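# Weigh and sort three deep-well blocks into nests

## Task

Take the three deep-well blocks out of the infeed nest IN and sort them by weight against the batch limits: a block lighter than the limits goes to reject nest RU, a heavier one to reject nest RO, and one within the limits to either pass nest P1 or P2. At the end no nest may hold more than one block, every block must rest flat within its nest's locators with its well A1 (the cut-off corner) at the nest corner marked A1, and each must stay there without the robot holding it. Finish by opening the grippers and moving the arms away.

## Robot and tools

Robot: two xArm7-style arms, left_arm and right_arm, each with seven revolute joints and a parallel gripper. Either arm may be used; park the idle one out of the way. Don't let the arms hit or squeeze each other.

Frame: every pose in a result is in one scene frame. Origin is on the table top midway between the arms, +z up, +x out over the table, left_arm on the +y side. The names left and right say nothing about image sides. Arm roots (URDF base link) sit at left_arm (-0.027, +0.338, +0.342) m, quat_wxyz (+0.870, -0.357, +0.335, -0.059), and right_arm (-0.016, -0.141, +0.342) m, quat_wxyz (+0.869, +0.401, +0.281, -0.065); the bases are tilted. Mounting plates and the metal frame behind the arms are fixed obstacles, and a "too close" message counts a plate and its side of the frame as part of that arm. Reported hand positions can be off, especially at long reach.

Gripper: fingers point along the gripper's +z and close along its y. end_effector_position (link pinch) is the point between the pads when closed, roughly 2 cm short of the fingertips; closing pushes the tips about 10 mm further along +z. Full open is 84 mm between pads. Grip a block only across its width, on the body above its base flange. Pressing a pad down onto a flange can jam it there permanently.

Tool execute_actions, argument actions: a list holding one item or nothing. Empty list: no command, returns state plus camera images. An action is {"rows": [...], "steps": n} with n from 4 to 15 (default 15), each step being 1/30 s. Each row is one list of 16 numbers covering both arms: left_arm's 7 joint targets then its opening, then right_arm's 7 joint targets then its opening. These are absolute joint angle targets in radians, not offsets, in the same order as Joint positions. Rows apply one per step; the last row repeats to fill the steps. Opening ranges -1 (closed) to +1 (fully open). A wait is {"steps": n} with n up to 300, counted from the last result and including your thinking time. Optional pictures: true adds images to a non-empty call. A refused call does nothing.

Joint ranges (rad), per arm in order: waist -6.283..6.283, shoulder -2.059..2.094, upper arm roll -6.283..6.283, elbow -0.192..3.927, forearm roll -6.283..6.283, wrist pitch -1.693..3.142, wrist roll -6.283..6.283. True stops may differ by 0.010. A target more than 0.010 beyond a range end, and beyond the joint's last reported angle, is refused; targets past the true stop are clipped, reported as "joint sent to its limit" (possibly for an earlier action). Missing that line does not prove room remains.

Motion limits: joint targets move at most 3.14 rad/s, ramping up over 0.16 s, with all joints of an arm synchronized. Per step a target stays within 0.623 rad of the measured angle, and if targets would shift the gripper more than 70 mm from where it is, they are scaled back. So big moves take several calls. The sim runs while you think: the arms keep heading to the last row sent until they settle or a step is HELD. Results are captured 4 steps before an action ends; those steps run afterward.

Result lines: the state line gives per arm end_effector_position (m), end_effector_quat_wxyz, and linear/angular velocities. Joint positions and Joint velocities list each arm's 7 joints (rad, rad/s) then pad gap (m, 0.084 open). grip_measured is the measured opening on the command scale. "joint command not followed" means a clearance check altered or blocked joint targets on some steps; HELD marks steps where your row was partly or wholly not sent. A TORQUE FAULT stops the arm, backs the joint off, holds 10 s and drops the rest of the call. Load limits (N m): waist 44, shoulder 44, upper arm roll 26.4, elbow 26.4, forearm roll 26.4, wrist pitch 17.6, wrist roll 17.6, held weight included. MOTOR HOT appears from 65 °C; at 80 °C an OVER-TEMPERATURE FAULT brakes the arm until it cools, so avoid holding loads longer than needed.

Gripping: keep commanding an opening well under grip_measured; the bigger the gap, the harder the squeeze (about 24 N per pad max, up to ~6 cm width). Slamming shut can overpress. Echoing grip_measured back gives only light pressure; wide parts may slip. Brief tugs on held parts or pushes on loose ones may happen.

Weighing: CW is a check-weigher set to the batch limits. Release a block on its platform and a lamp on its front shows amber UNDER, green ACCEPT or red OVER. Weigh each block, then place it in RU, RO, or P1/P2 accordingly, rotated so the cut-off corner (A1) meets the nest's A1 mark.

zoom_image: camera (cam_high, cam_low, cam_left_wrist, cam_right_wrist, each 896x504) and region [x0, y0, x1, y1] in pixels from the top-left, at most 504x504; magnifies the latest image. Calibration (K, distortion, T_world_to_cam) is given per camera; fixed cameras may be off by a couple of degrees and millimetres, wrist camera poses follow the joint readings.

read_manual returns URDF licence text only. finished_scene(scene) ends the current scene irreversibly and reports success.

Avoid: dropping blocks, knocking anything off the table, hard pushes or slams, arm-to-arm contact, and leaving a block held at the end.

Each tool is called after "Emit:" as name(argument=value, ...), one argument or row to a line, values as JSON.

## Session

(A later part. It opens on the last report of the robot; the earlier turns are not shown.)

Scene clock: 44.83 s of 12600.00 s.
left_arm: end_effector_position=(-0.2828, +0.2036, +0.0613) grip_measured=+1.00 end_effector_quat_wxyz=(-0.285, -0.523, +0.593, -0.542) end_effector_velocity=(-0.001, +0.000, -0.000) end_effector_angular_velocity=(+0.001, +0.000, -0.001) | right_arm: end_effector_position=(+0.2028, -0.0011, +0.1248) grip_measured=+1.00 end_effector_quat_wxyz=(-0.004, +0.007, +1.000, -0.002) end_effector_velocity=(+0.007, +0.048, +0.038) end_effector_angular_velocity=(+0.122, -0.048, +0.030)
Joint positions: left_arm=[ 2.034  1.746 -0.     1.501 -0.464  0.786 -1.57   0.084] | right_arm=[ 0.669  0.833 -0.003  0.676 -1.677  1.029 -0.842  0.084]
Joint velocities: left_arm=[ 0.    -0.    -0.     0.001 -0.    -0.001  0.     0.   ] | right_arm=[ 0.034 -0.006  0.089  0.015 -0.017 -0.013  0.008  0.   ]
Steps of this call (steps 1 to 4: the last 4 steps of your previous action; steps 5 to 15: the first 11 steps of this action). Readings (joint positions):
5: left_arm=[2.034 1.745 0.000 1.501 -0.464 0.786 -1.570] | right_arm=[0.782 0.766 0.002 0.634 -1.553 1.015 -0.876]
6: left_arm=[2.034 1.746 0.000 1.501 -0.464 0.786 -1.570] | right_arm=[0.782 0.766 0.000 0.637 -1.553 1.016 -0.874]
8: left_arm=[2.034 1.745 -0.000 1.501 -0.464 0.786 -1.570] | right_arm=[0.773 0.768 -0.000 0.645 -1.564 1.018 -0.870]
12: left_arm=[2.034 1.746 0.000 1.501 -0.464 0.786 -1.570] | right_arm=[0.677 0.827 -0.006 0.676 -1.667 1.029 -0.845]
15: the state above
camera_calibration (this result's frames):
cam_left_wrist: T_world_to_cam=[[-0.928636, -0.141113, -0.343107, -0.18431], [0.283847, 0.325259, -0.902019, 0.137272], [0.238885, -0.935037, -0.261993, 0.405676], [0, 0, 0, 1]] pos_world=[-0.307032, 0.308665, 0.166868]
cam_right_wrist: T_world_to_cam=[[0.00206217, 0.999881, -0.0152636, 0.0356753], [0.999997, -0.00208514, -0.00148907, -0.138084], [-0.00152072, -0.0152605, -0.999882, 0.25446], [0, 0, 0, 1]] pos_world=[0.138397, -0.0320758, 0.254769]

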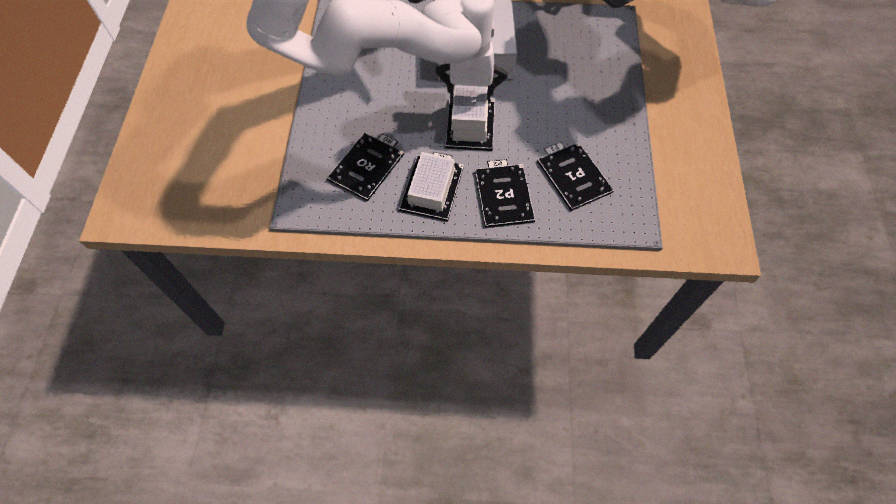

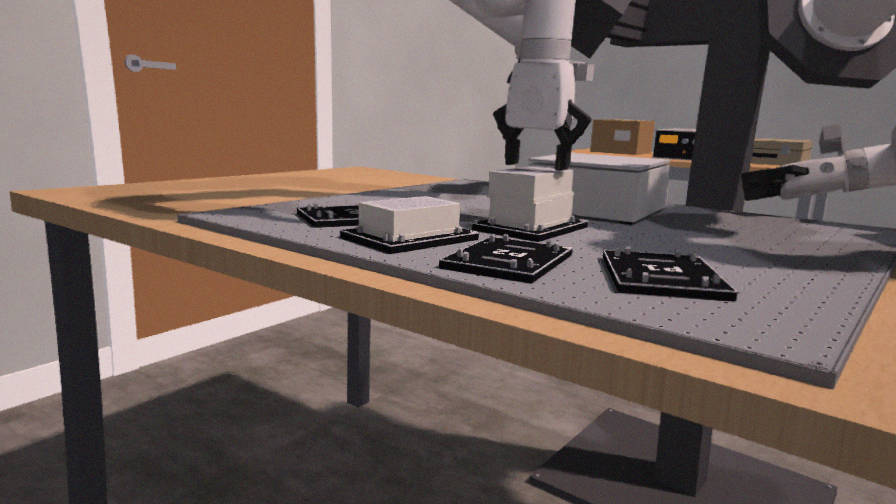

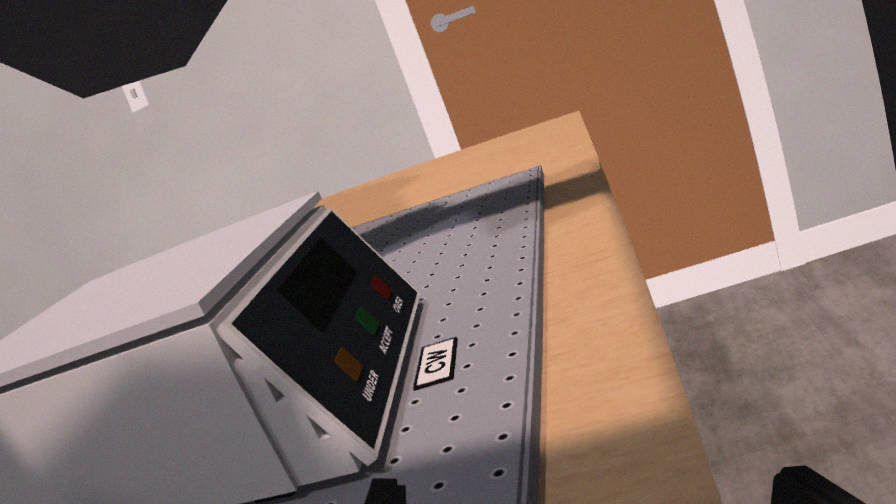

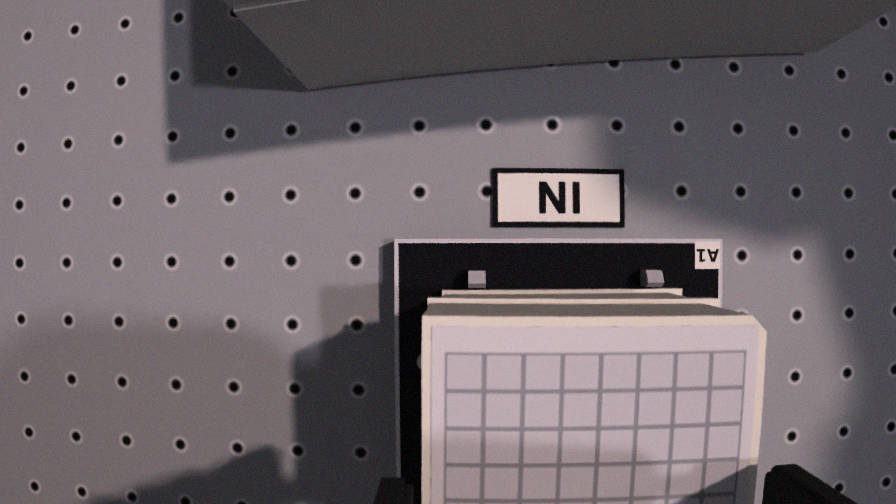

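Not settled; look again.

Emit:
execute_actions(
  actions=[
    {"steps":8},
  ],
  pictures=true,
)

Scene clock: 45.10 s of 12600.00 s.
left_arm: end_effector_position=(-0.2828, +0.2036, +0.0613) grip_measured=+1.00 end_effector_quat_wxyz=(-0.285, -0.523, +0.593, -0.542) end_effector_velocity=(+0.000, -0.000, +0.000) end_effector_angular_velocity=(-0.000, -0.000, +0.001) | right_arm: end_effector_position=(+0.2034, +0.0012, +0.1267) grip_measured=+1.00 end_effector_quat_wxyz=(-0.002, +0.006, +1.000, +0.001) end_effector_velocity=(-0.001, -0.002, -0.002) end_effector_angular_velocity=(-0.005, +0.003, +0.001)
Joint positions: left_arm=[ 2.034  1.745 -0.     1.501 -0.464  0.786 -1.57   0.084] | right_arm=[ 0.671  0.832  0.     0.677 -1.678  1.029 -0.842  0.084]
Joint velocities: left_arm=[-0.    -0.     0.    -0.     0.     0.001  0.    -0.   ] | right_arm=[-0.002  0.003 -0.004 -0.001 -0.001  0.     0.     0.   ]
Kept back: nothing.
Steps of this call (steps 1 to 4: the last 4 steps of your previous action; steps 5 to 8: the robot went on to your last target). Readings (joint positions):
1: left_arm=[2.034 1.745 -0.000 1.501 -0.464 0.786 -1.570] | right_arm=[0.670 0.833 -0.001 0.677 -1.677 1.029 -0.842]
2: left_arm=[2.034 1.746 -0.000 1.501 -0.464 0.786 -1.570] | right_arm=[0.671 0.832 0.001 0.677 -1.678 1.029 -0.842]
4: left_arm=[2.034 1.745 -0.000 1.501 -0.464 0.786 -1.570] | right_arm=[0.672 0.832 0.001 0.677 -1.678 1.029 -0.842]
8: the state above
camera_calibration (this result's frames):
cam_left_wrist: T_world_to_cam=[[-0.928636, -0.141113, -0.343107, -0.18431], [0.283847, 0.325259, -0.902019, 0.137272], [0.238885, -0.935037, -0.261993, 0.405676], [0, 0, 0, 1]] pos_world=[-0.307032, 0.308665, 0.166868]
cam_right_wrist: T_world_to_cam=[[0.000676538, 0.999954, -0.00952482, 0.0329279], [0.999998, -0.000660822, 0.00165306, -0.139085], [0.00164669, -0.00952592, -0.999953, 0.255755], [0, 0, 0, 1]] pos_world=[0.138642, -0.030582, 0.256287]

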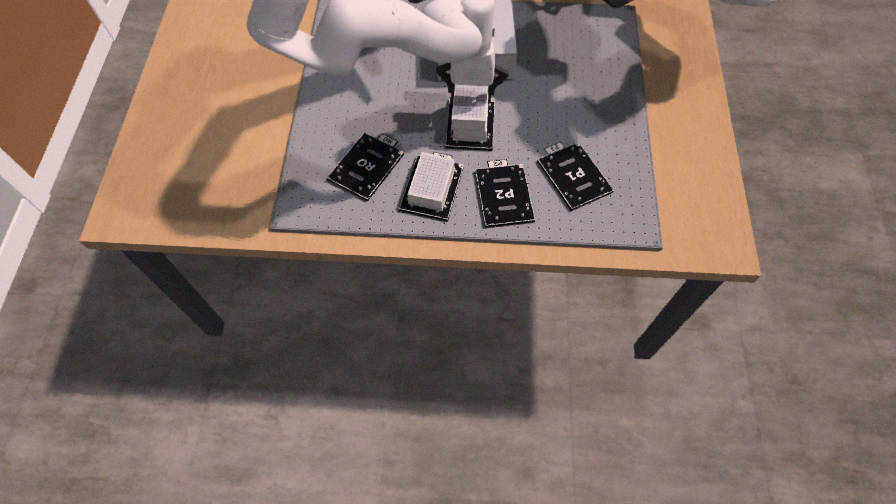

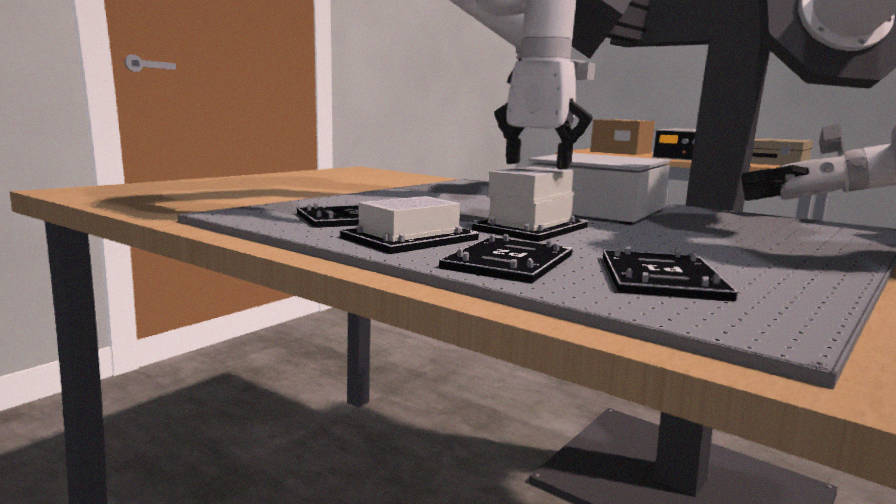

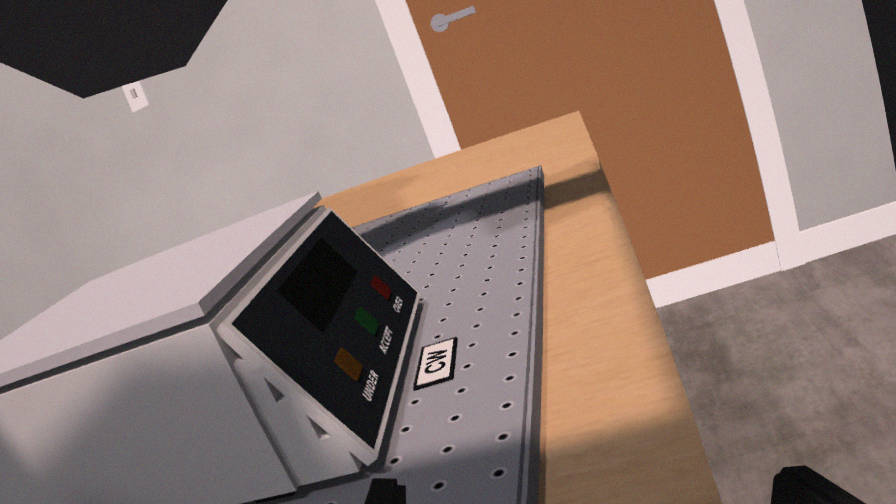

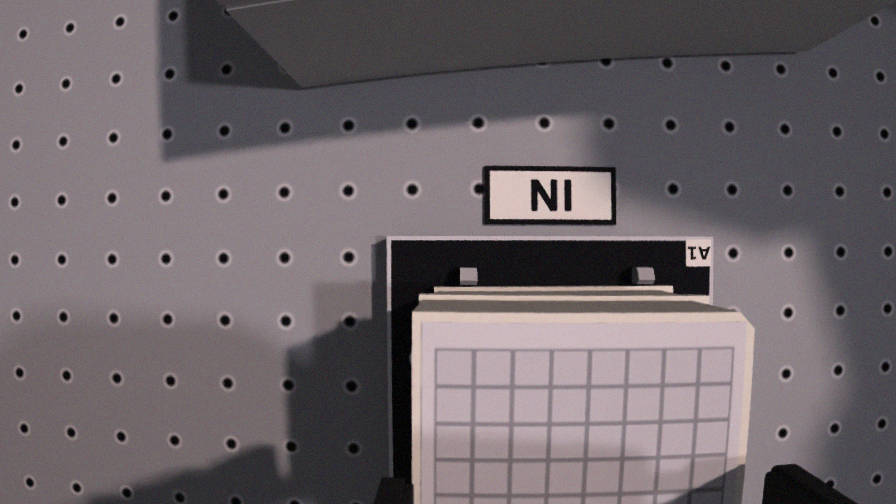

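Emit:
execute_actions(
  actions=[
    {"rows":[[2.034,1.7455,0,1.501,-0.464,0.786,-1.57,1,0.67,0.8315,0,0.6755,-1.679,1.029,-0.8415,1],[2.034,1.7455,0,1.501,-0.464,0.786,-1.57,1,0.664,0.836,0,0.6783,-1.686,1.030,-0.84,1],[2.034,1.7455,0,1.501,-0.464,0.786,-1.57,1,0.6575,0.84,0,0.681,-1.693,1.0315,-0.839,1],[2.034,1.7455,0,1.501,-0.464,0.786,-1.57,1,0.651,0.8445,0,0.684,-1.7,1.0327,-0.8377,1],[2.034,1.7455,0,1.501,-0.464,0.786,-1.57,1,0.645,0.8487,0,0.687,-1.7065,1.034,-0.8364,1],[2.034,1.7455,0,1.501,-0.464,0.786,-1.57,1,0.639,0.853,0,0.69,-1.7133,1.035,-0.835,1],[2.034,1.7455,0,1.501,-0.464,0.786,-1.57,1,0.6327,0.8572,0,0.6928,-1.72,1.0363,-0.8338,1],[2.034,1.7455,0,1.501,-0.464,0.786,-1.57,1,0.6265,0.8615,0,0.6956,-1.727,1.0375,-0.8325,1]],"steps":15},
  ],
  pictures=true,
)

Scene clock: 45.73 s of 12600.00 s.
left_arm: end_effector_position=(-0.2828, +0.2036, +0.0613) grip_measured=+1.00 end_effector_quat_wxyz=(-0.285, -0.523, +0.593, -0.542) end_effector_velocity=(-0.000, -0.000, +0.001) end_effector_angular_velocity=(-0.001, +0.001, -0.001) | right_arm: end_effector_position=(+0.2028, +0.0003, +0.1122) grip_measured=+1.00 end_effector_quat_wxyz=(-0.003, +0.005, +1.000, +0.000) end_effector_velocity=(-0.001, +0.000, -0.014) end_effector_angular_velocity=(+0.000, +0.001, +0.000)
Joint positions: left_arm=[ 2.034  1.746  0.     1.501 -0.464  0.786 -1.57   0.084] | right_arm=[ 0.628  0.861 -0.001  0.695 -1.725  1.037 -0.833  0.084]
Joint velocities: left_arm=[ 0.     0.     0.001 -0.    -0.    -0.001  0.    -0.   ] | right_arm=[-0.044  0.03   0.001  0.019 -0.048  0.009  0.011 -0.   ]
Steps of this call (steps 1 to 8: the robot went on to your last target; steps 9 to 19: the first 11 steps of this action). Readings (joint positions):
9: left_arm=[2.034 1.746 -0.000 1.501 -0.464 0.786 -1.570] | right_arm=[0.671 0.833 0.000 0.677 -1.678 1.029 -0.842]
10: left_arm=[2.034 1.746 -0.000 1.501 -0.464 0.786 -1.570] | right_arm=[0.670 0.833 0.000 0.677 -1.679 1.029 -0.841]
12: left_arm=[2.034 1.746 -0.000 1.501 -0.464 0.786 -1.570] | right_arm=[0.664 0.836 0.001 0.679 -1.686 1.030 -0.840]
16: left_arm=[2.034 1.746 0.000 1.501 -0.464 0.786 -1.570] | right_arm=[0.640 0.852 -0.000 0.689 -1.712 1.035 -0.835]
19: the state above
camera_calibration (this result's frames):
cam_left_wrist: T_world_to_cam=[[-0.928636, -0.141113, -0.343106, -0.184311], [0.283846, 0.325259, -0.902019, 0.137272], [0.238885, -0.935037, -0.261993, 0.405676], [0, 0, 0, 1]] pos_world=[-0.307032, 0.308665, 0.166868]
cam_right_wrist: T_world_to_cam=[[-0.000471828, 0.999937, -0.0112262, 0.034104], [1, 0.000477162, 0.000472486, -0.138411], [0.000477812, -0.011226, -0.999937, 0.241499], [0, 0, 0, 1]] pos_world=[0.138312, -0.0313248, 0.241933]

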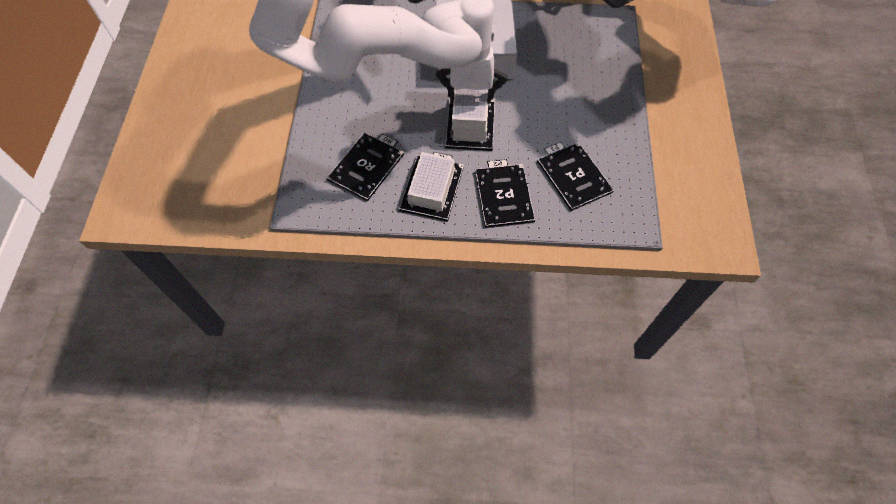

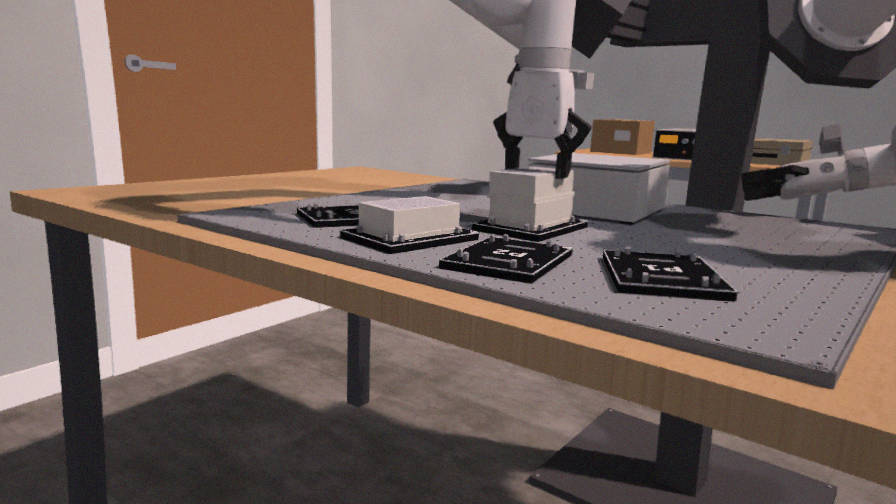

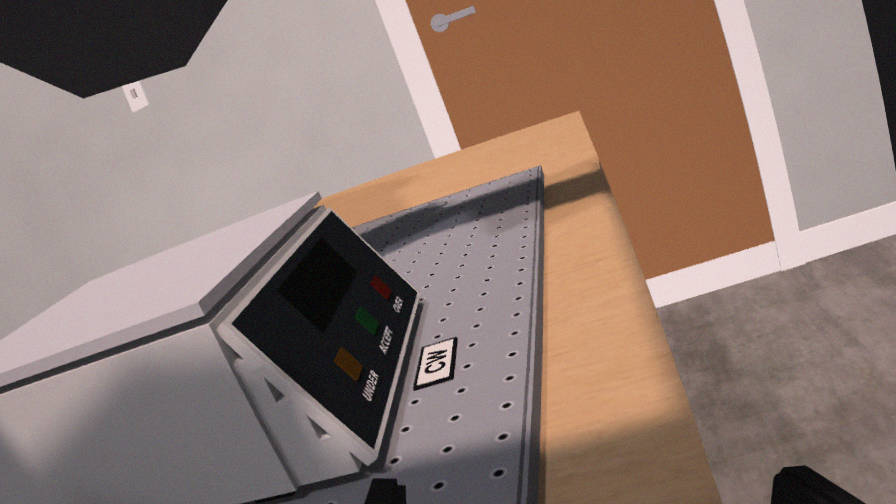

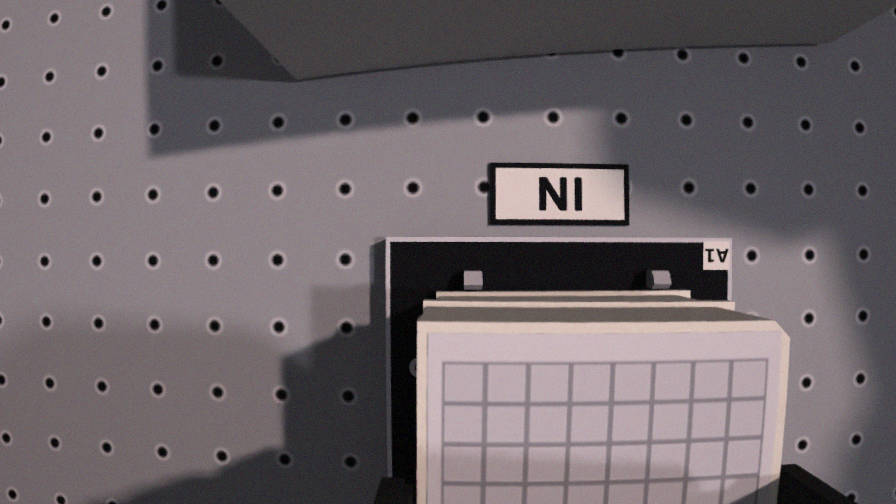

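Emit:
execute_actions(
  actions=[
    {"rows":[[2.034,1.7455,0,1.501,-0.464,0.786,-1.57,1,0.612,0.8725,0,0.704,-1.743,1.04,-0.829,1],[2.034,1.7455,0,1.501,-0.464,0.786,-1.57,1,0.612,0.8725,0,0.704,-1.743,1.04,-0.829,1],[2.034,1.7455,0,1.501,-0.464,0.786,-1.57,1,0.597,0.883,0,0.712,-1.76,1.043,-0.826,1],[2.034,1.7455,0,1.501,-0.464,0.786,-1.57,1,0.597,0.883,0,0.712,-1.76,1.043,-0.826,1],[2.034,1.7455,0,1.501,-0.464,0.786,-1.57,1,0.5827,0.894,0,0.7204,-1.776,1.046,-0.823,1],[2.034,1.7455,0,1.501,-0.464,0.786,-1.57,1,0.5827,0.894,0,0.7204,-1.776,1.046,-0.823,1],[2.034,1.7455,0,1.501,-0.464,0.786,-1.57,1,0.568,0.905,0,0.7287,-1.7923,1.049,-0.82,1]],"steps":15},
  ],
)

Emit:
execute_actions(
  actions=[
    {"rows":[[2.034,1.7455,0,1.501,-0.464,0.786,-1.57,1,0.568,0.905,0,0.7287,-1.7923,1.049,-0.82,0.6],[2.034,1.7455,0,1.501,-0.464,0.786,-1.57,1,0.568,0.905,0,0.7287,-1.7923,1.049,-0.82,0.2]],"steps":10},
  ],
)

Emit:
execute_actions(
  actions=[
    {"rows":[[2.034,1.7455,0,1.501,-0.464,0.786,-1.57,1,0.597,0.883,0,0.712,-1.76,1.043,-0.826,0.2],[2.034,1.7455,0,1.501,-0.464,0.786,-1.57,1,0.597,0.883,0,0.712,-1.76,1.043,-0.826,0.2],[2.034,1.7455,0,1.501,-0.464,0.786,-1.57,1,0.6265,0.8615,0,0.6956,-1.727,1.0375,-0.8325,0.2],[2.034,1.7455,0,1.501,-0.464,0.786,-1.57,1,0.6265,0.8615,0,0.6956,-1.727,1.0375,-0.8325,0.2],[2.034,1.7455,0,1.501,-0.464,0.786,-1.57,1,0.873,0.71,0,0.612,-1.443,1.0076,-0.7,0.2]],"steps":15},
  ],
)

Emit:
execute_actions(
  actions=[
    {"rows":[[2.034,1.7455,0,1.501,-0.464,0.786,-1.57,1,0.95,0.82,0,0.635,-1.42,0.97,0.6,0.2]],"steps":12},
  ],
  pictures=true,
)

Emit:
execute_actions(
  actions=[
    {"rows":[[2.034,1.7455,0,1.501,-0.464,0.786,-1.57,1,1.204,1.213,0,0.734,-1.409,0.836,1.163,0.2]],"steps":15},
  ],
)

Emit:
execute_actions(
  actions=[
    {"rows":[[2.034,1.7455,0,1.501,-0.464,0.786,-1.57,1,1.204,1.213,0,0.734,-1.409,0.836,1.163,0.2],[2.034,1.7455,0,1.501,-0.464,0.786,-1.57,1,1.204,1.213,0,0.734,-1.409,0.836,1.163,0.2],[2.034,1.7455,0,1.501,-0.464,0.786,-1.57,1,1.165,1.262,0,0.757,-1.455,0.861,1.163,0.2],[2.034,1.7455,0,1.501,-0.464,0.786,-1.57,1,1.165,1.262,0,0.757,-1.455,0.861,1.163,0.2],[2.034,1.7455,0,1.501,-0.464,0.786,-1.57,1,1.165,1.262,0,0.757,-1.455,0.861,1.163,0.2],[2.034,1.7455,0,1.501,-0.464,0.786,-1.57,1,1.145,1.29,0,0.77,-1.482,0.875,1.163,0.2],[2.034,1.7455,0,1.501,-0.464,0.786,-1.57,1,1.145,1.29,0,0.77,-1.482,0.875,1.163,0.2],[2.034,1.7455,0,1.501,-0.464,0.786,-1.57,1,1.13,1.309,0,0.779,-1.5,0.8845,1.163,0.2]],"steps":15},
  ],
)

Emit:
execute_actions(
  actions=[
    {"rows":[[2.034,1.7455,0,1.501,-0.464,0.786,-1.57,1,1.13,1.309,0,0.779,-1.5,0.8845,1.163,0.2],[2.034,1.7455,0,1.501,-0.464,0.786,-1.57,1,1.13,1.309,0,0.779,-1.5,0.8845,1.163,1]],"steps":15},
  ],
)

Emit:
execute_actions(
  actions=[
    {"steps":30},
  ],
  pictures=true,
)

Scene clock: 48.27 s of 12600.00 s.
left_arm: end_effector_position=(-0.2828, +0.2036, +0.0613) grip_measured=+1.00 end_effector_quat_wxyz=(-0.285, -0.523, +0.593, -0.542) end_effector_velocity=(-0.000, +0.000, -0.000) end_effector_angular_velocity=(+0.001, -0.000, -0.001) | right_arm: end_effector_position=(+0.2029, +0.0015, +0.0919) grip_measured=+1.00 end_effector_quat_wxyz=(-0.002, +0.006, +1.000, +0.001) end_effector_velocity=(-0.000, +0.004, -0.008) end_effector_angular_velocity=(+0.010, -0.004, +0.002)
Joint positions: left_arm=[ 2.034  1.746  0.     1.501 -0.464  0.786 -1.57   0.084] | right_arm=[ 0.569  0.905 -0.001  0.728 -1.791  1.049 -0.82   0.084]
Joint velocities: left_arm=[ 0. -0. -0.  0.  0. -0. -0. -0.] | right_arm=[-0.031  0.023  0.007  0.017 -0.039  0.006  0.008  0.   ]
Steps of this call (steps 1 to 4: the last 4 steps of your previous action; steps 5 to 15: the robot went on to your last target; steps 16 to 65: nothing new was sent; steps 66 to 76: the first 11 steps of this action). Readings (joint positions):
66: left_arm=[2.034 1.745 -0.000 1.501 -0.464 0.786 -1.570] | right_arm=[0.626 0.862 0.000 0.696 -1.728 1.038 -0.832]
67: left_arm=[2.034 1.746 -0.000 1.501 -0.464 0.786 -1.570] | right_arm=[0.622 0.865 0.001 0.698 -1.733 1.038 -0.831]
69: left_arm=[2.034 1.745 0.000 1.501 -0.464 0.786 -1.570] | right_arm=[0.610 0.874 0.001 0.705 -1.746 1.041 -0.829]
73: left_arm=[2.034 1.745 0.000 1.501 -0.464 0.786 -1.570] | right_arm=[0.581 0.895 -0.000 0.721 -1.778 1.046 -0.823]
76: the state above

Scene clock: 48.60 s of 12600.00 s.
left_arm: end_effector_position=(-0.2828, +0.2036, +0.0613) grip_measured=+1.00 end_effector_quat_wxyz=(-0.285, -0.523, +0.593, -0.542) end_effector_velocity=(+0.000, -0.001, +0.001) end_effector_angular_velocity=(-0.003, +0.001, +0.002) | right_arm: end_effector_position=(+0.2032, +0.0026, +0.0924) grip_measured=+0.97 end_effector_quat_wxyz=(-0.001, +0.006, +1.000, +0.002) end_effector_velocity=(-0.000, -0.000, -0.000) end_effector_angular_velocity=(-0.000, +0.001, +0.001)
Joint positions: left_arm=[ 2.034  1.746  0.     1.501 -0.464  0.786 -1.57   0.084] | right_arm=[ 0.568  0.905  0.     0.729 -1.792  1.049 -0.82   0.083]
Joint velocities: left_arm=[-0.     0.001  0.002 -0.001 -0.     0.001  0.     0.   ] | right_arm=[-0.001  0.001 -0.     0.    -0.    -0.001 -0.001  0.   ]
Steps of this call (steps 1 to 4: the last 4 steps of your previous action; steps 5 to 10: the first 6 steps of this action). Readings (joint positions):
5: left_arm=[2.034 1.746 -0.000 1.501 -0.464 0.786 -1.570] | right_arm=[0.568 0.905 0.000 0.728 -1.792 1.049 -0.820]
6: left_arm=[2.034 1.746 0.000 1.501 -0.464 0.786 -1.570] | right_arm=[0.568 0.905 0.001 0.728 -1.792 1.049 -0.820]
8: left_arm=[2.034 1.746 -0.000 1.501 -0.464 0.786 -1.570] | right_arm=[0.568 0.905 0.000 0.729 -1.792 1.049 -0.820]
10: the state above

Scene clock: 49.10 s of 12600.00 s.
left_arm: end_effector_position=(-0.2828, +0.2036, +0.0613) grip_measured=+1.00 end_effector_quat_wxyz=(-0.285, -0.523, +0.593, -0.542) end_effector_velocity=(+0.001, +0.000, -0.000) end_effector_angular_velocity=(+0.001, -0.001, +0.001) | right_arm: end_effector_position=(+0.2047, +0.0058, +0.1839) grip_measured=+0.97 end_effector_quat_wxyz=(+0.002, +0.095, +0.995, +0.005) end_effector_velocity=(-0.016, +0.076, +0.312) end_effector_angular_velocity=(+0.248, -0.086, -0.619)
Joint positions: left_arm=[ 2.034  1.746  0.     1.501 -0.464  0.786 -1.57   0.084] | right_arm=[ 0.846  0.726  0.007  0.624 -1.479  1.01  -0.719  0.083]
Joint velocities: left_arm=[ 0.    -0.    -0.001 -0.001  0.     0.001  0.     0.   ] | right_arm=[ 0.84  -0.505  0.142 -0.222  0.865 -0.116  0.431  0.   ]
Steps of this call (steps 1 to 4: the last 4 steps of your previous action; steps 5 to 15: the first 11 steps of this action). Readings (joint positions):
5: left_arm=[2.034 1.746 0.000 1.501 -0.464 0.786 -1.570] | right_arm=[0.569 0.904 0.000 0.728 -1.791 1.049 -0.820]
6: left_arm=[2.034 1.745 -0.000 1.501 -0.464 0.786 -1.570] | right_arm=[0.575 0.900 -0.001 0.725 -1.783 1.047 -0.822]
8: left_arm=[2.034 1.746 0.000 1.501 -0.464 0.786 -1.570] | right_arm=[0.598 0.882 -0.003 0.711 -1.757 1.043 -0.827]
12: left_arm=[2.034 1.746 0.000 1.501 -0.464 0.786 -1.570] | right_arm=[0.711 0.808 -0.006 0.663 -1.625 1.027 -0.790]
15: the state above

Scene clock: 49.50 s of 12600.00 s.
left_arm: end_effector_position=(-0.2828, +0.2036, +0.0613) grip_measured=+1.00 end_effector_quat_wxyz=(-0.285, -0.523, +0.593, -0.542) end_effector_velocity=(+0.000, +0.001, -0.000) end_effector_angular_velocity=(+0.001, -0.001, +0.000) | right_arm: end_effector_position=(+0.1764, +0.0150, +0.1900) grip_measured=+0.97 end_effector_quat_wxyz=(-0.006, +0.292, +0.956, +0.001) end_effector_velocity=(-0.145, +0.057, +0.016) end_effector_angular_velocity=(+0.027, +0.047, -2.681)
Joint positions: left_arm=[ 2.034  1.746  0.     1.501 -0.464  0.786 -1.57   0.084] | right_arm=[ 0.92   0.784  0.     0.628 -1.429  0.984 -0.262  0.083]
Joint velocities: left_arm=[ 0.    -0.001 -0.001 -0.001 -0.     0.001  0.     0.   ] | right_arm=[ 0.271  0.341  0.031  0.033  0.078 -0.127  3.05  -0.   ]
Steps of this call (steps 1 to 4: the last 4 steps of your previous action; steps 5 to 12: the first 8 steps of this action). Readings (joint positions):
5: left_arm=[2.034 1.746 -0.000 1.501 -0.464 0.786 -1.570] | right_arm=[0.872 0.711 -0.001 0.612 -1.444 1.008 -0.699]
6: left_arm=[2.034 1.745 -0.000 1.501 -0.464 0.786 -1.570] | right_arm=[0.872 0.714 -0.003 0.613 -1.444 1.008 -0.688]
8: left_arm=[2.034 1.745 0.000 1.501 -0.464 0.786 -1.570] | right_arm=[0.881 0.730 -0.004 0.620 -1.441 1.003 -0.614]
12: the state above
camera_calibration (this result's frames):
cam_left_wrist: T_world_to_cam=[[-0.928636, -0.141113, -0.343106, -0.184311], [0.283846, 0.325259, -0.902019, 0.137272], [0.238885, -0.935037, -0.261993, 0.405676], [0, 0, 0, 1]] pos_world=[-0.307032, 0.308665, 0.166868]
cam_right_wrist: T_world_to_cam=[[0.549642, 0.835308, -0.0124328, -0.0741026], [0.835318, -0.549736, -0.00585443, -0.0735019], [-0.011725, -0.00716749, -0.999906, 0.321485], [0, 0, 0, 1]] pos_world=[0.105897, 0.0237961, 0.320103]

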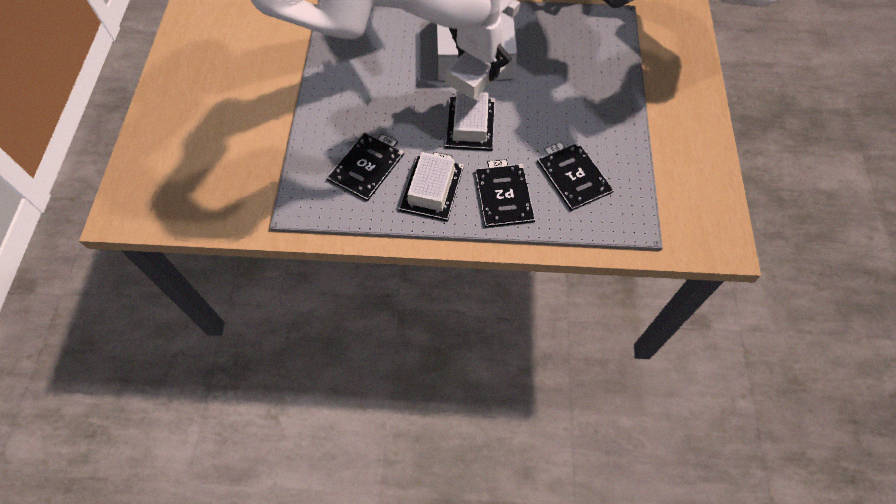

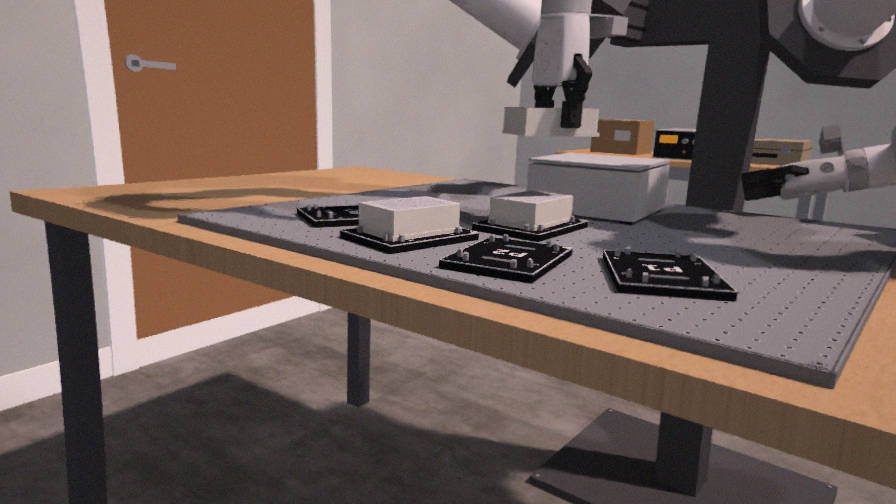

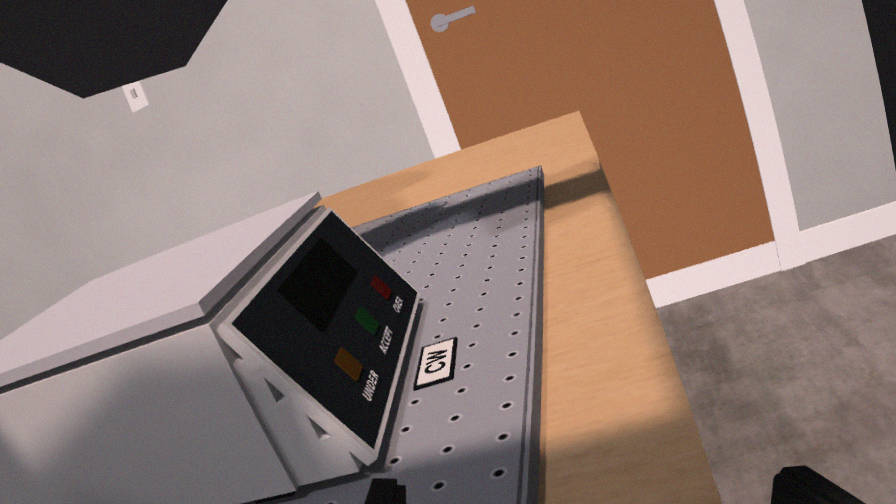

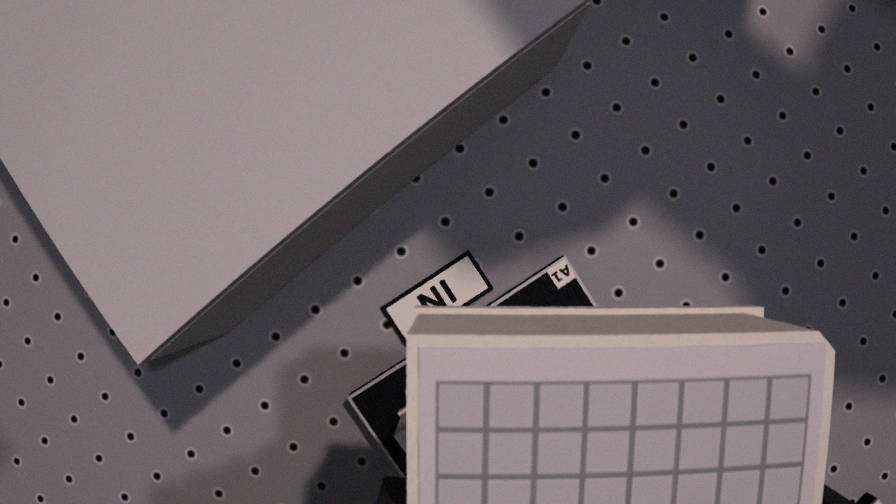

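Scene clock: 50.00 s of 12600.00 s.
left_arm: end_effector_position=(-0.2828, +0.2036, +0.0613) grip_measured=+1.00 end_effector_quat_wxyz=(-0.285, -0.523, +0.593, -0.542) end_effector_velocity=(-0.000, +0.000, -0.001) end_effector_angular_velocity=(+0.001, -0.001, -0.001) | right_arm: end_effector_position=(+0.0492, +0.0485, +0.1745) grip_measured=+0.97 end_effector_quat_wxyz=(-0.013, +0.696, +0.718, +0.004) end_effector_velocity=(-0.317, -0.012, -0.088) end_effector_angular_velocity=(-0.077, +0.007, -1.127)
Joint positions: left_arm=[ 2.034  1.746 -0.     1.501 -0.464  0.786 -1.57   0.084] | right_arm=[ 1.165  1.154  0.001  0.718 -1.411  0.857  1.025  0.083]
Joint velocities: left_arm=[-0.    -0.    -0.001  0.     0.    -0.001 -0.    -0.   ] | right_arm=[ 0.591  0.924  0.011  0.211  0.026 -0.303  1.97  -0.   ]
Steps of this call (steps 1 to 4: the last 4 steps of your previous action; steps 5 to 15: the first 11 steps of this action). Readings (joint positions):
5: left_arm=[2.034 1.746 0.000 1.501 -0.464 0.786 -1.570] | right_arm=[0.944 0.814 0.000 0.633 -1.422 0.973 0.257]
6: left_arm=[2.034 1.746 0.000 1.501 -0.464 0.786 -1.570] | right_arm=[0.948 0.819 -0.001 0.635 -1.421 0.970 0.352]
8: left_arm=[2.034 1.746 0.000 1.501 -0.464 0.786 -1.570] | right_arm=[0.982 0.869 -0.006 0.653 -1.419 0.952 0.496]
12: left_arm=[2.034 1.745 0.000 1.501 -0.464 0.786 -1.570] | right_arm=[1.096 1.046 0.004 0.690 -1.414 0.893 0.786]
15: the state above

Scene clock: 50.50 s of 12600.00 s.
left_arm: end_effector_position=(-0.2828, +0.2036, +0.0613) grip_measured=+1.00 end_effector_quat_wxyz=(-0.285, -0.523, +0.593, -0.542) end_effector_velocity=(-0.000, +0.000, +0.000) end_effector_angular_velocity=(+0.000, +0.000, -0.000) | right_arm: end_effector_position=(+0.0216, +0.0433, +0.1389) grip_measured=+0.96 end_effector_quat_wxyz=(+0.001, +0.707, +0.708, -0.002) end_effector_velocity=(-0.019, +0.003, -0.025) end_effector_angular_velocity=(+0.002, +0.004, +0.072)
Joint positions: left_arm=[ 2.034  1.745  0.     1.501 -0.464  0.786 -1.57   0.084] | right_arm=[ 1.132  1.305 -0.002  0.776 -1.496  0.882  1.163  0.083]
Joint velocities: left_arm=[ 0.    -0.001  0.001  0.     0.     0.001  0.    -0.   ] | right_arm=[-0.082  0.105  0.022  0.052 -0.102  0.048  0.002 -0.002]
Steps of this call (steps 1 to 4: the last 4 steps of your previous action; steps 5 to 15: the first 11 steps of this action). Readings (joint positions):
5: left_arm=[2.034 1.746 -0.000 1.501 -0.464 0.786 -1.570] | right_arm=[1.203 1.213 0.000 0.732 -1.409 0.837 1.158]
6: left_arm=[2.034 1.746 -0.000 1.501 -0.464 0.786 -1.570] | right_arm=[1.203 1.212 -0.001 0.733 -1.409 0.837 1.160]
8: left_arm=[2.034 1.746 0.000 1.501 -0.464 0.786 -1.570] | right_arm=[1.196 1.219 -0.000 0.740 -1.419 0.843 1.162]
12: left_arm=[2.034 1.746 -0.000 1.501 -0.464 0.786 -1.570] | right_arm=[1.152 1.277 -0.002 0.764 -1.470 0.869 1.162]
15: the state above

Scene clock: 51.00 s of 12600.00 s.
left_arm: end_effector_position=(-0.2828, +0.2036, +0.0613) grip_measured=+1.00 end_effector_quat_wxyz=(-0.285, -0.523, +0.593, -0.542) end_effector_velocity=(+0.000, -0.001, +0.000) end_effector_angular_velocity=(-0.001, +0.000, +0.001) | right_arm: end_effector_position=(+0.0214, +0.0445, +0.1384) grip_measured=+1.00 end_effector_quat_wxyz=(+0.001, +0.706, +0.708, -0.000) end_effector_velocity=(-0.002, -0.001, +0.000) end_effector_angular_velocity=(-0.001, +0.002, +0.004)
Joint positions: left_arm=[ 2.034  1.746 -0.     1.501 -0.464  0.786 -1.57   0.084] | right_arm=[ 1.13   1.309 -0.     0.779 -1.5    0.885  1.163  0.084]
Joint velocities: left_arm=[ 0.     0.002 -0.     0.    -0.    -0.001  0.     0.   ] | right_arm=[ 0.     0.002  0.002 -0.001  0.001 -0.    -0.     0.   ]
Steps of this call (steps 1 to 4: the last 4 steps of your previous action; steps 5 to 15: the first 11 steps of this action). Readings (joint positions):
5: left_arm=[2.034 1.746 0.000 1.501 -0.464 0.786 -1.570] | right_arm=[1.130 1.308 0.001 0.779 -1.500 0.884 1.163]
6: left_arm=[2.034 1.746 -0.000 1.501 -0.464 0.786 -1.570] | right_arm=[1.130 1.308 0.001 0.779 -1.500 0.884 1.163]
8: left_arm=[2.034 1.746 0.000 1.501 -0.464 0.786 -1.570] | right_arm=[1.130 1.308 0.001 0.779 -1.500 0.884 1.163]
12: left_arm=[2.034 1.746 -0.000 1.501 -0.464 0.786 -1.570] | right_arm=[1.130 1.309 -0.000 0.779 -1.500 0.885 1.163]
15: the state above

Scene clock: 52.00 s of 12600.00 s.
left_arm: end_effector_position=(-0.2828, +0.2036, +0.0613) grip_measured=+1.00 end_effector_quat_wxyz=(-0.285, -0.523, +0.593, -0.542) end_effector_velocity=(+0.001, -0.001, +0.000) end_effector_angular_velocity=(-0.001, -0.000, +0.001) | right_arm: end_effector_position=(+0.0212, +0.0444, +0.1384) grip_measured=+1.00 end_effector_quat_wxyz=(+0.001, +0.706, +0.709, -0.000) end_effector_velocity=(-0.000, +0.000, +0.000) end_effector_angular_velocity=(+0.001, +0.001, +0.000)
Joint positions: left_arm=[ 2.034  1.745 -0.     1.501 -0.464  0.786 -1.57   0.084] | right_arm=[ 1.13   1.309 -0.     0.779 -1.5    0.884  1.163  0.084]
Joint velocities: left_arm=[ 0.     0.001 -0.001 -0.001  0.    -0.001 -0.    -0.   ] | right_arm=[-0.001 -0.     0.001 -0.    -0.    -0.    -0.     0.   ]
Kept back: nothing.
Steps of this call (steps 1 to 4: the last 4 steps of your previous action; steps 5 to 15: the robot went on to your last target; steps 16 to 30: nothing new was sent). Readings (joint positions):
1: left_arm=[2.034 1.745 -0.000 1.501 -0.464 0.786 -1.570] | right_arm=[1.130 1.309 -0.000 0.779 -1.500 0.885 1.163]
2: left_arm=[2.034 1.746 -0.000 1.501 -0.464 0.786 -1.570] | right_arm=[1.130 1.309 -0.000 0.779 -1.500 0.885 1.163]
4: left_arm=[2.034 1.745 -0.000 1.501 -0.464 0.786 -1.570] | right_arm=[1.130 1.309 -0.000 0.779 -1.500 0.885 1.163]
8: left_arm=[2.034 1.746 0.000 1.501 -0.464 0.786 -1.570] | right_arm=[1.130 1.309 -0.000 0.779 -1.500 0.885 1.163]
30: the state above
All arms were judged still, so your last target was given up. Only a new action makes them travel on or press farther. Fingers that are still opening or closing keep moving.
camera_calibration (this result's frames):
cam_left_wrist: T_world_to_cam=[[-0.928636, -0.141113, -0.343107, -0.184311], [0.283847, 0.325259, -0.902019, 0.137272], [0.238885, -0.935037, -0.261993, 0.405676], [0, 0, 0, 1]] pos_world=[-0.307032, 0.308665, 0.166868]
cam_right_wrist: T_world_to_cam=[[0.999806, 0.0156116, -0.0120412, 0.0127993], [0.0156973, -0.999852, 0.00705584, 0.107545], [-0.0119293, -0.00724348, -0.999903, 0.268299], [0, 0, 0, 1]] pos_world=[-0.0112843, 0.109273, 0.267669]

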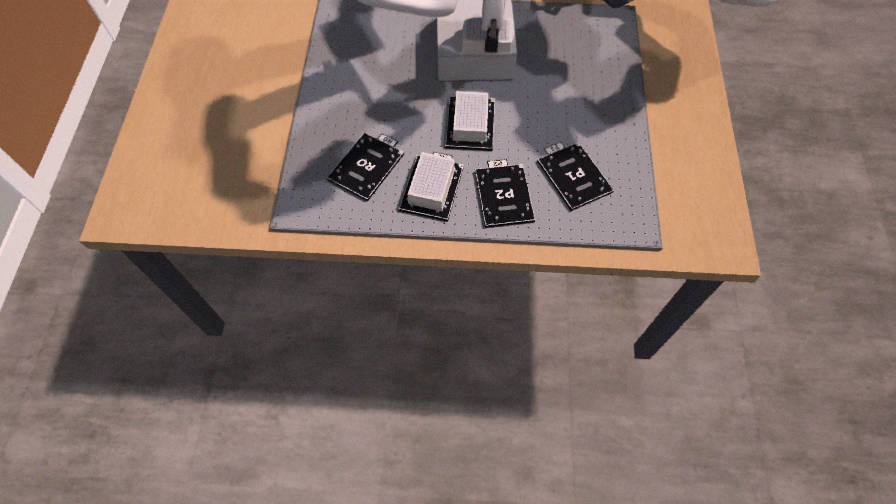

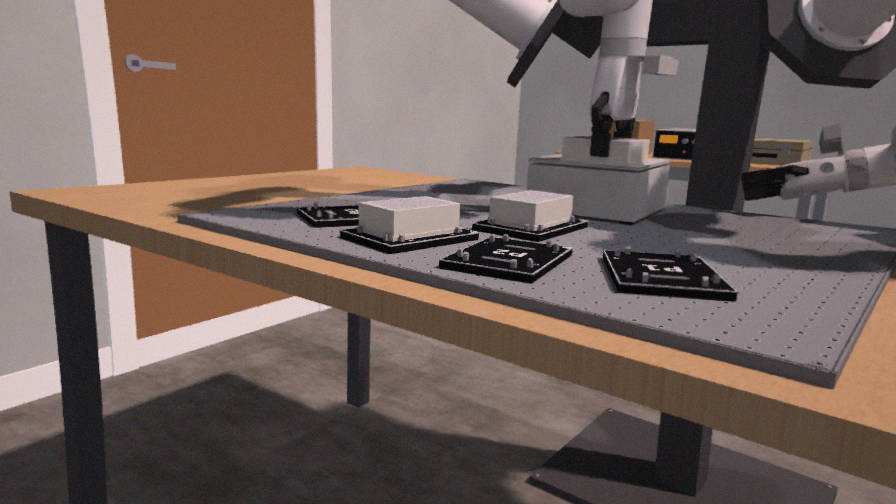

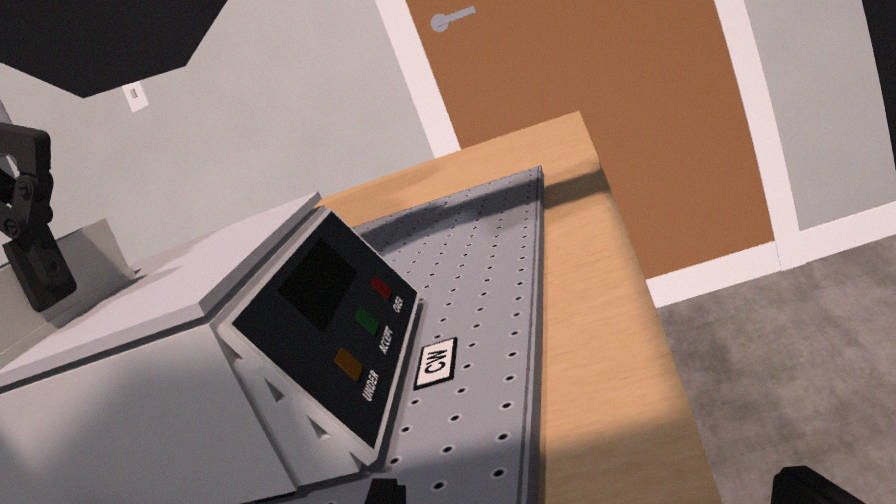

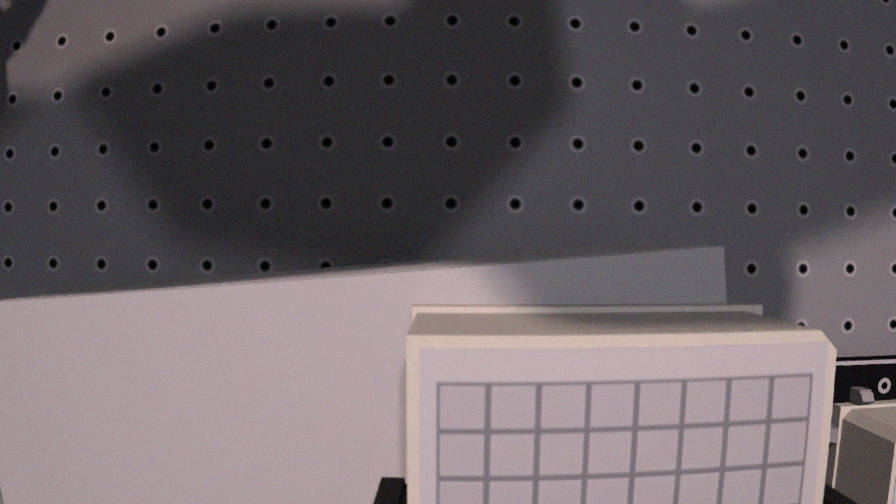

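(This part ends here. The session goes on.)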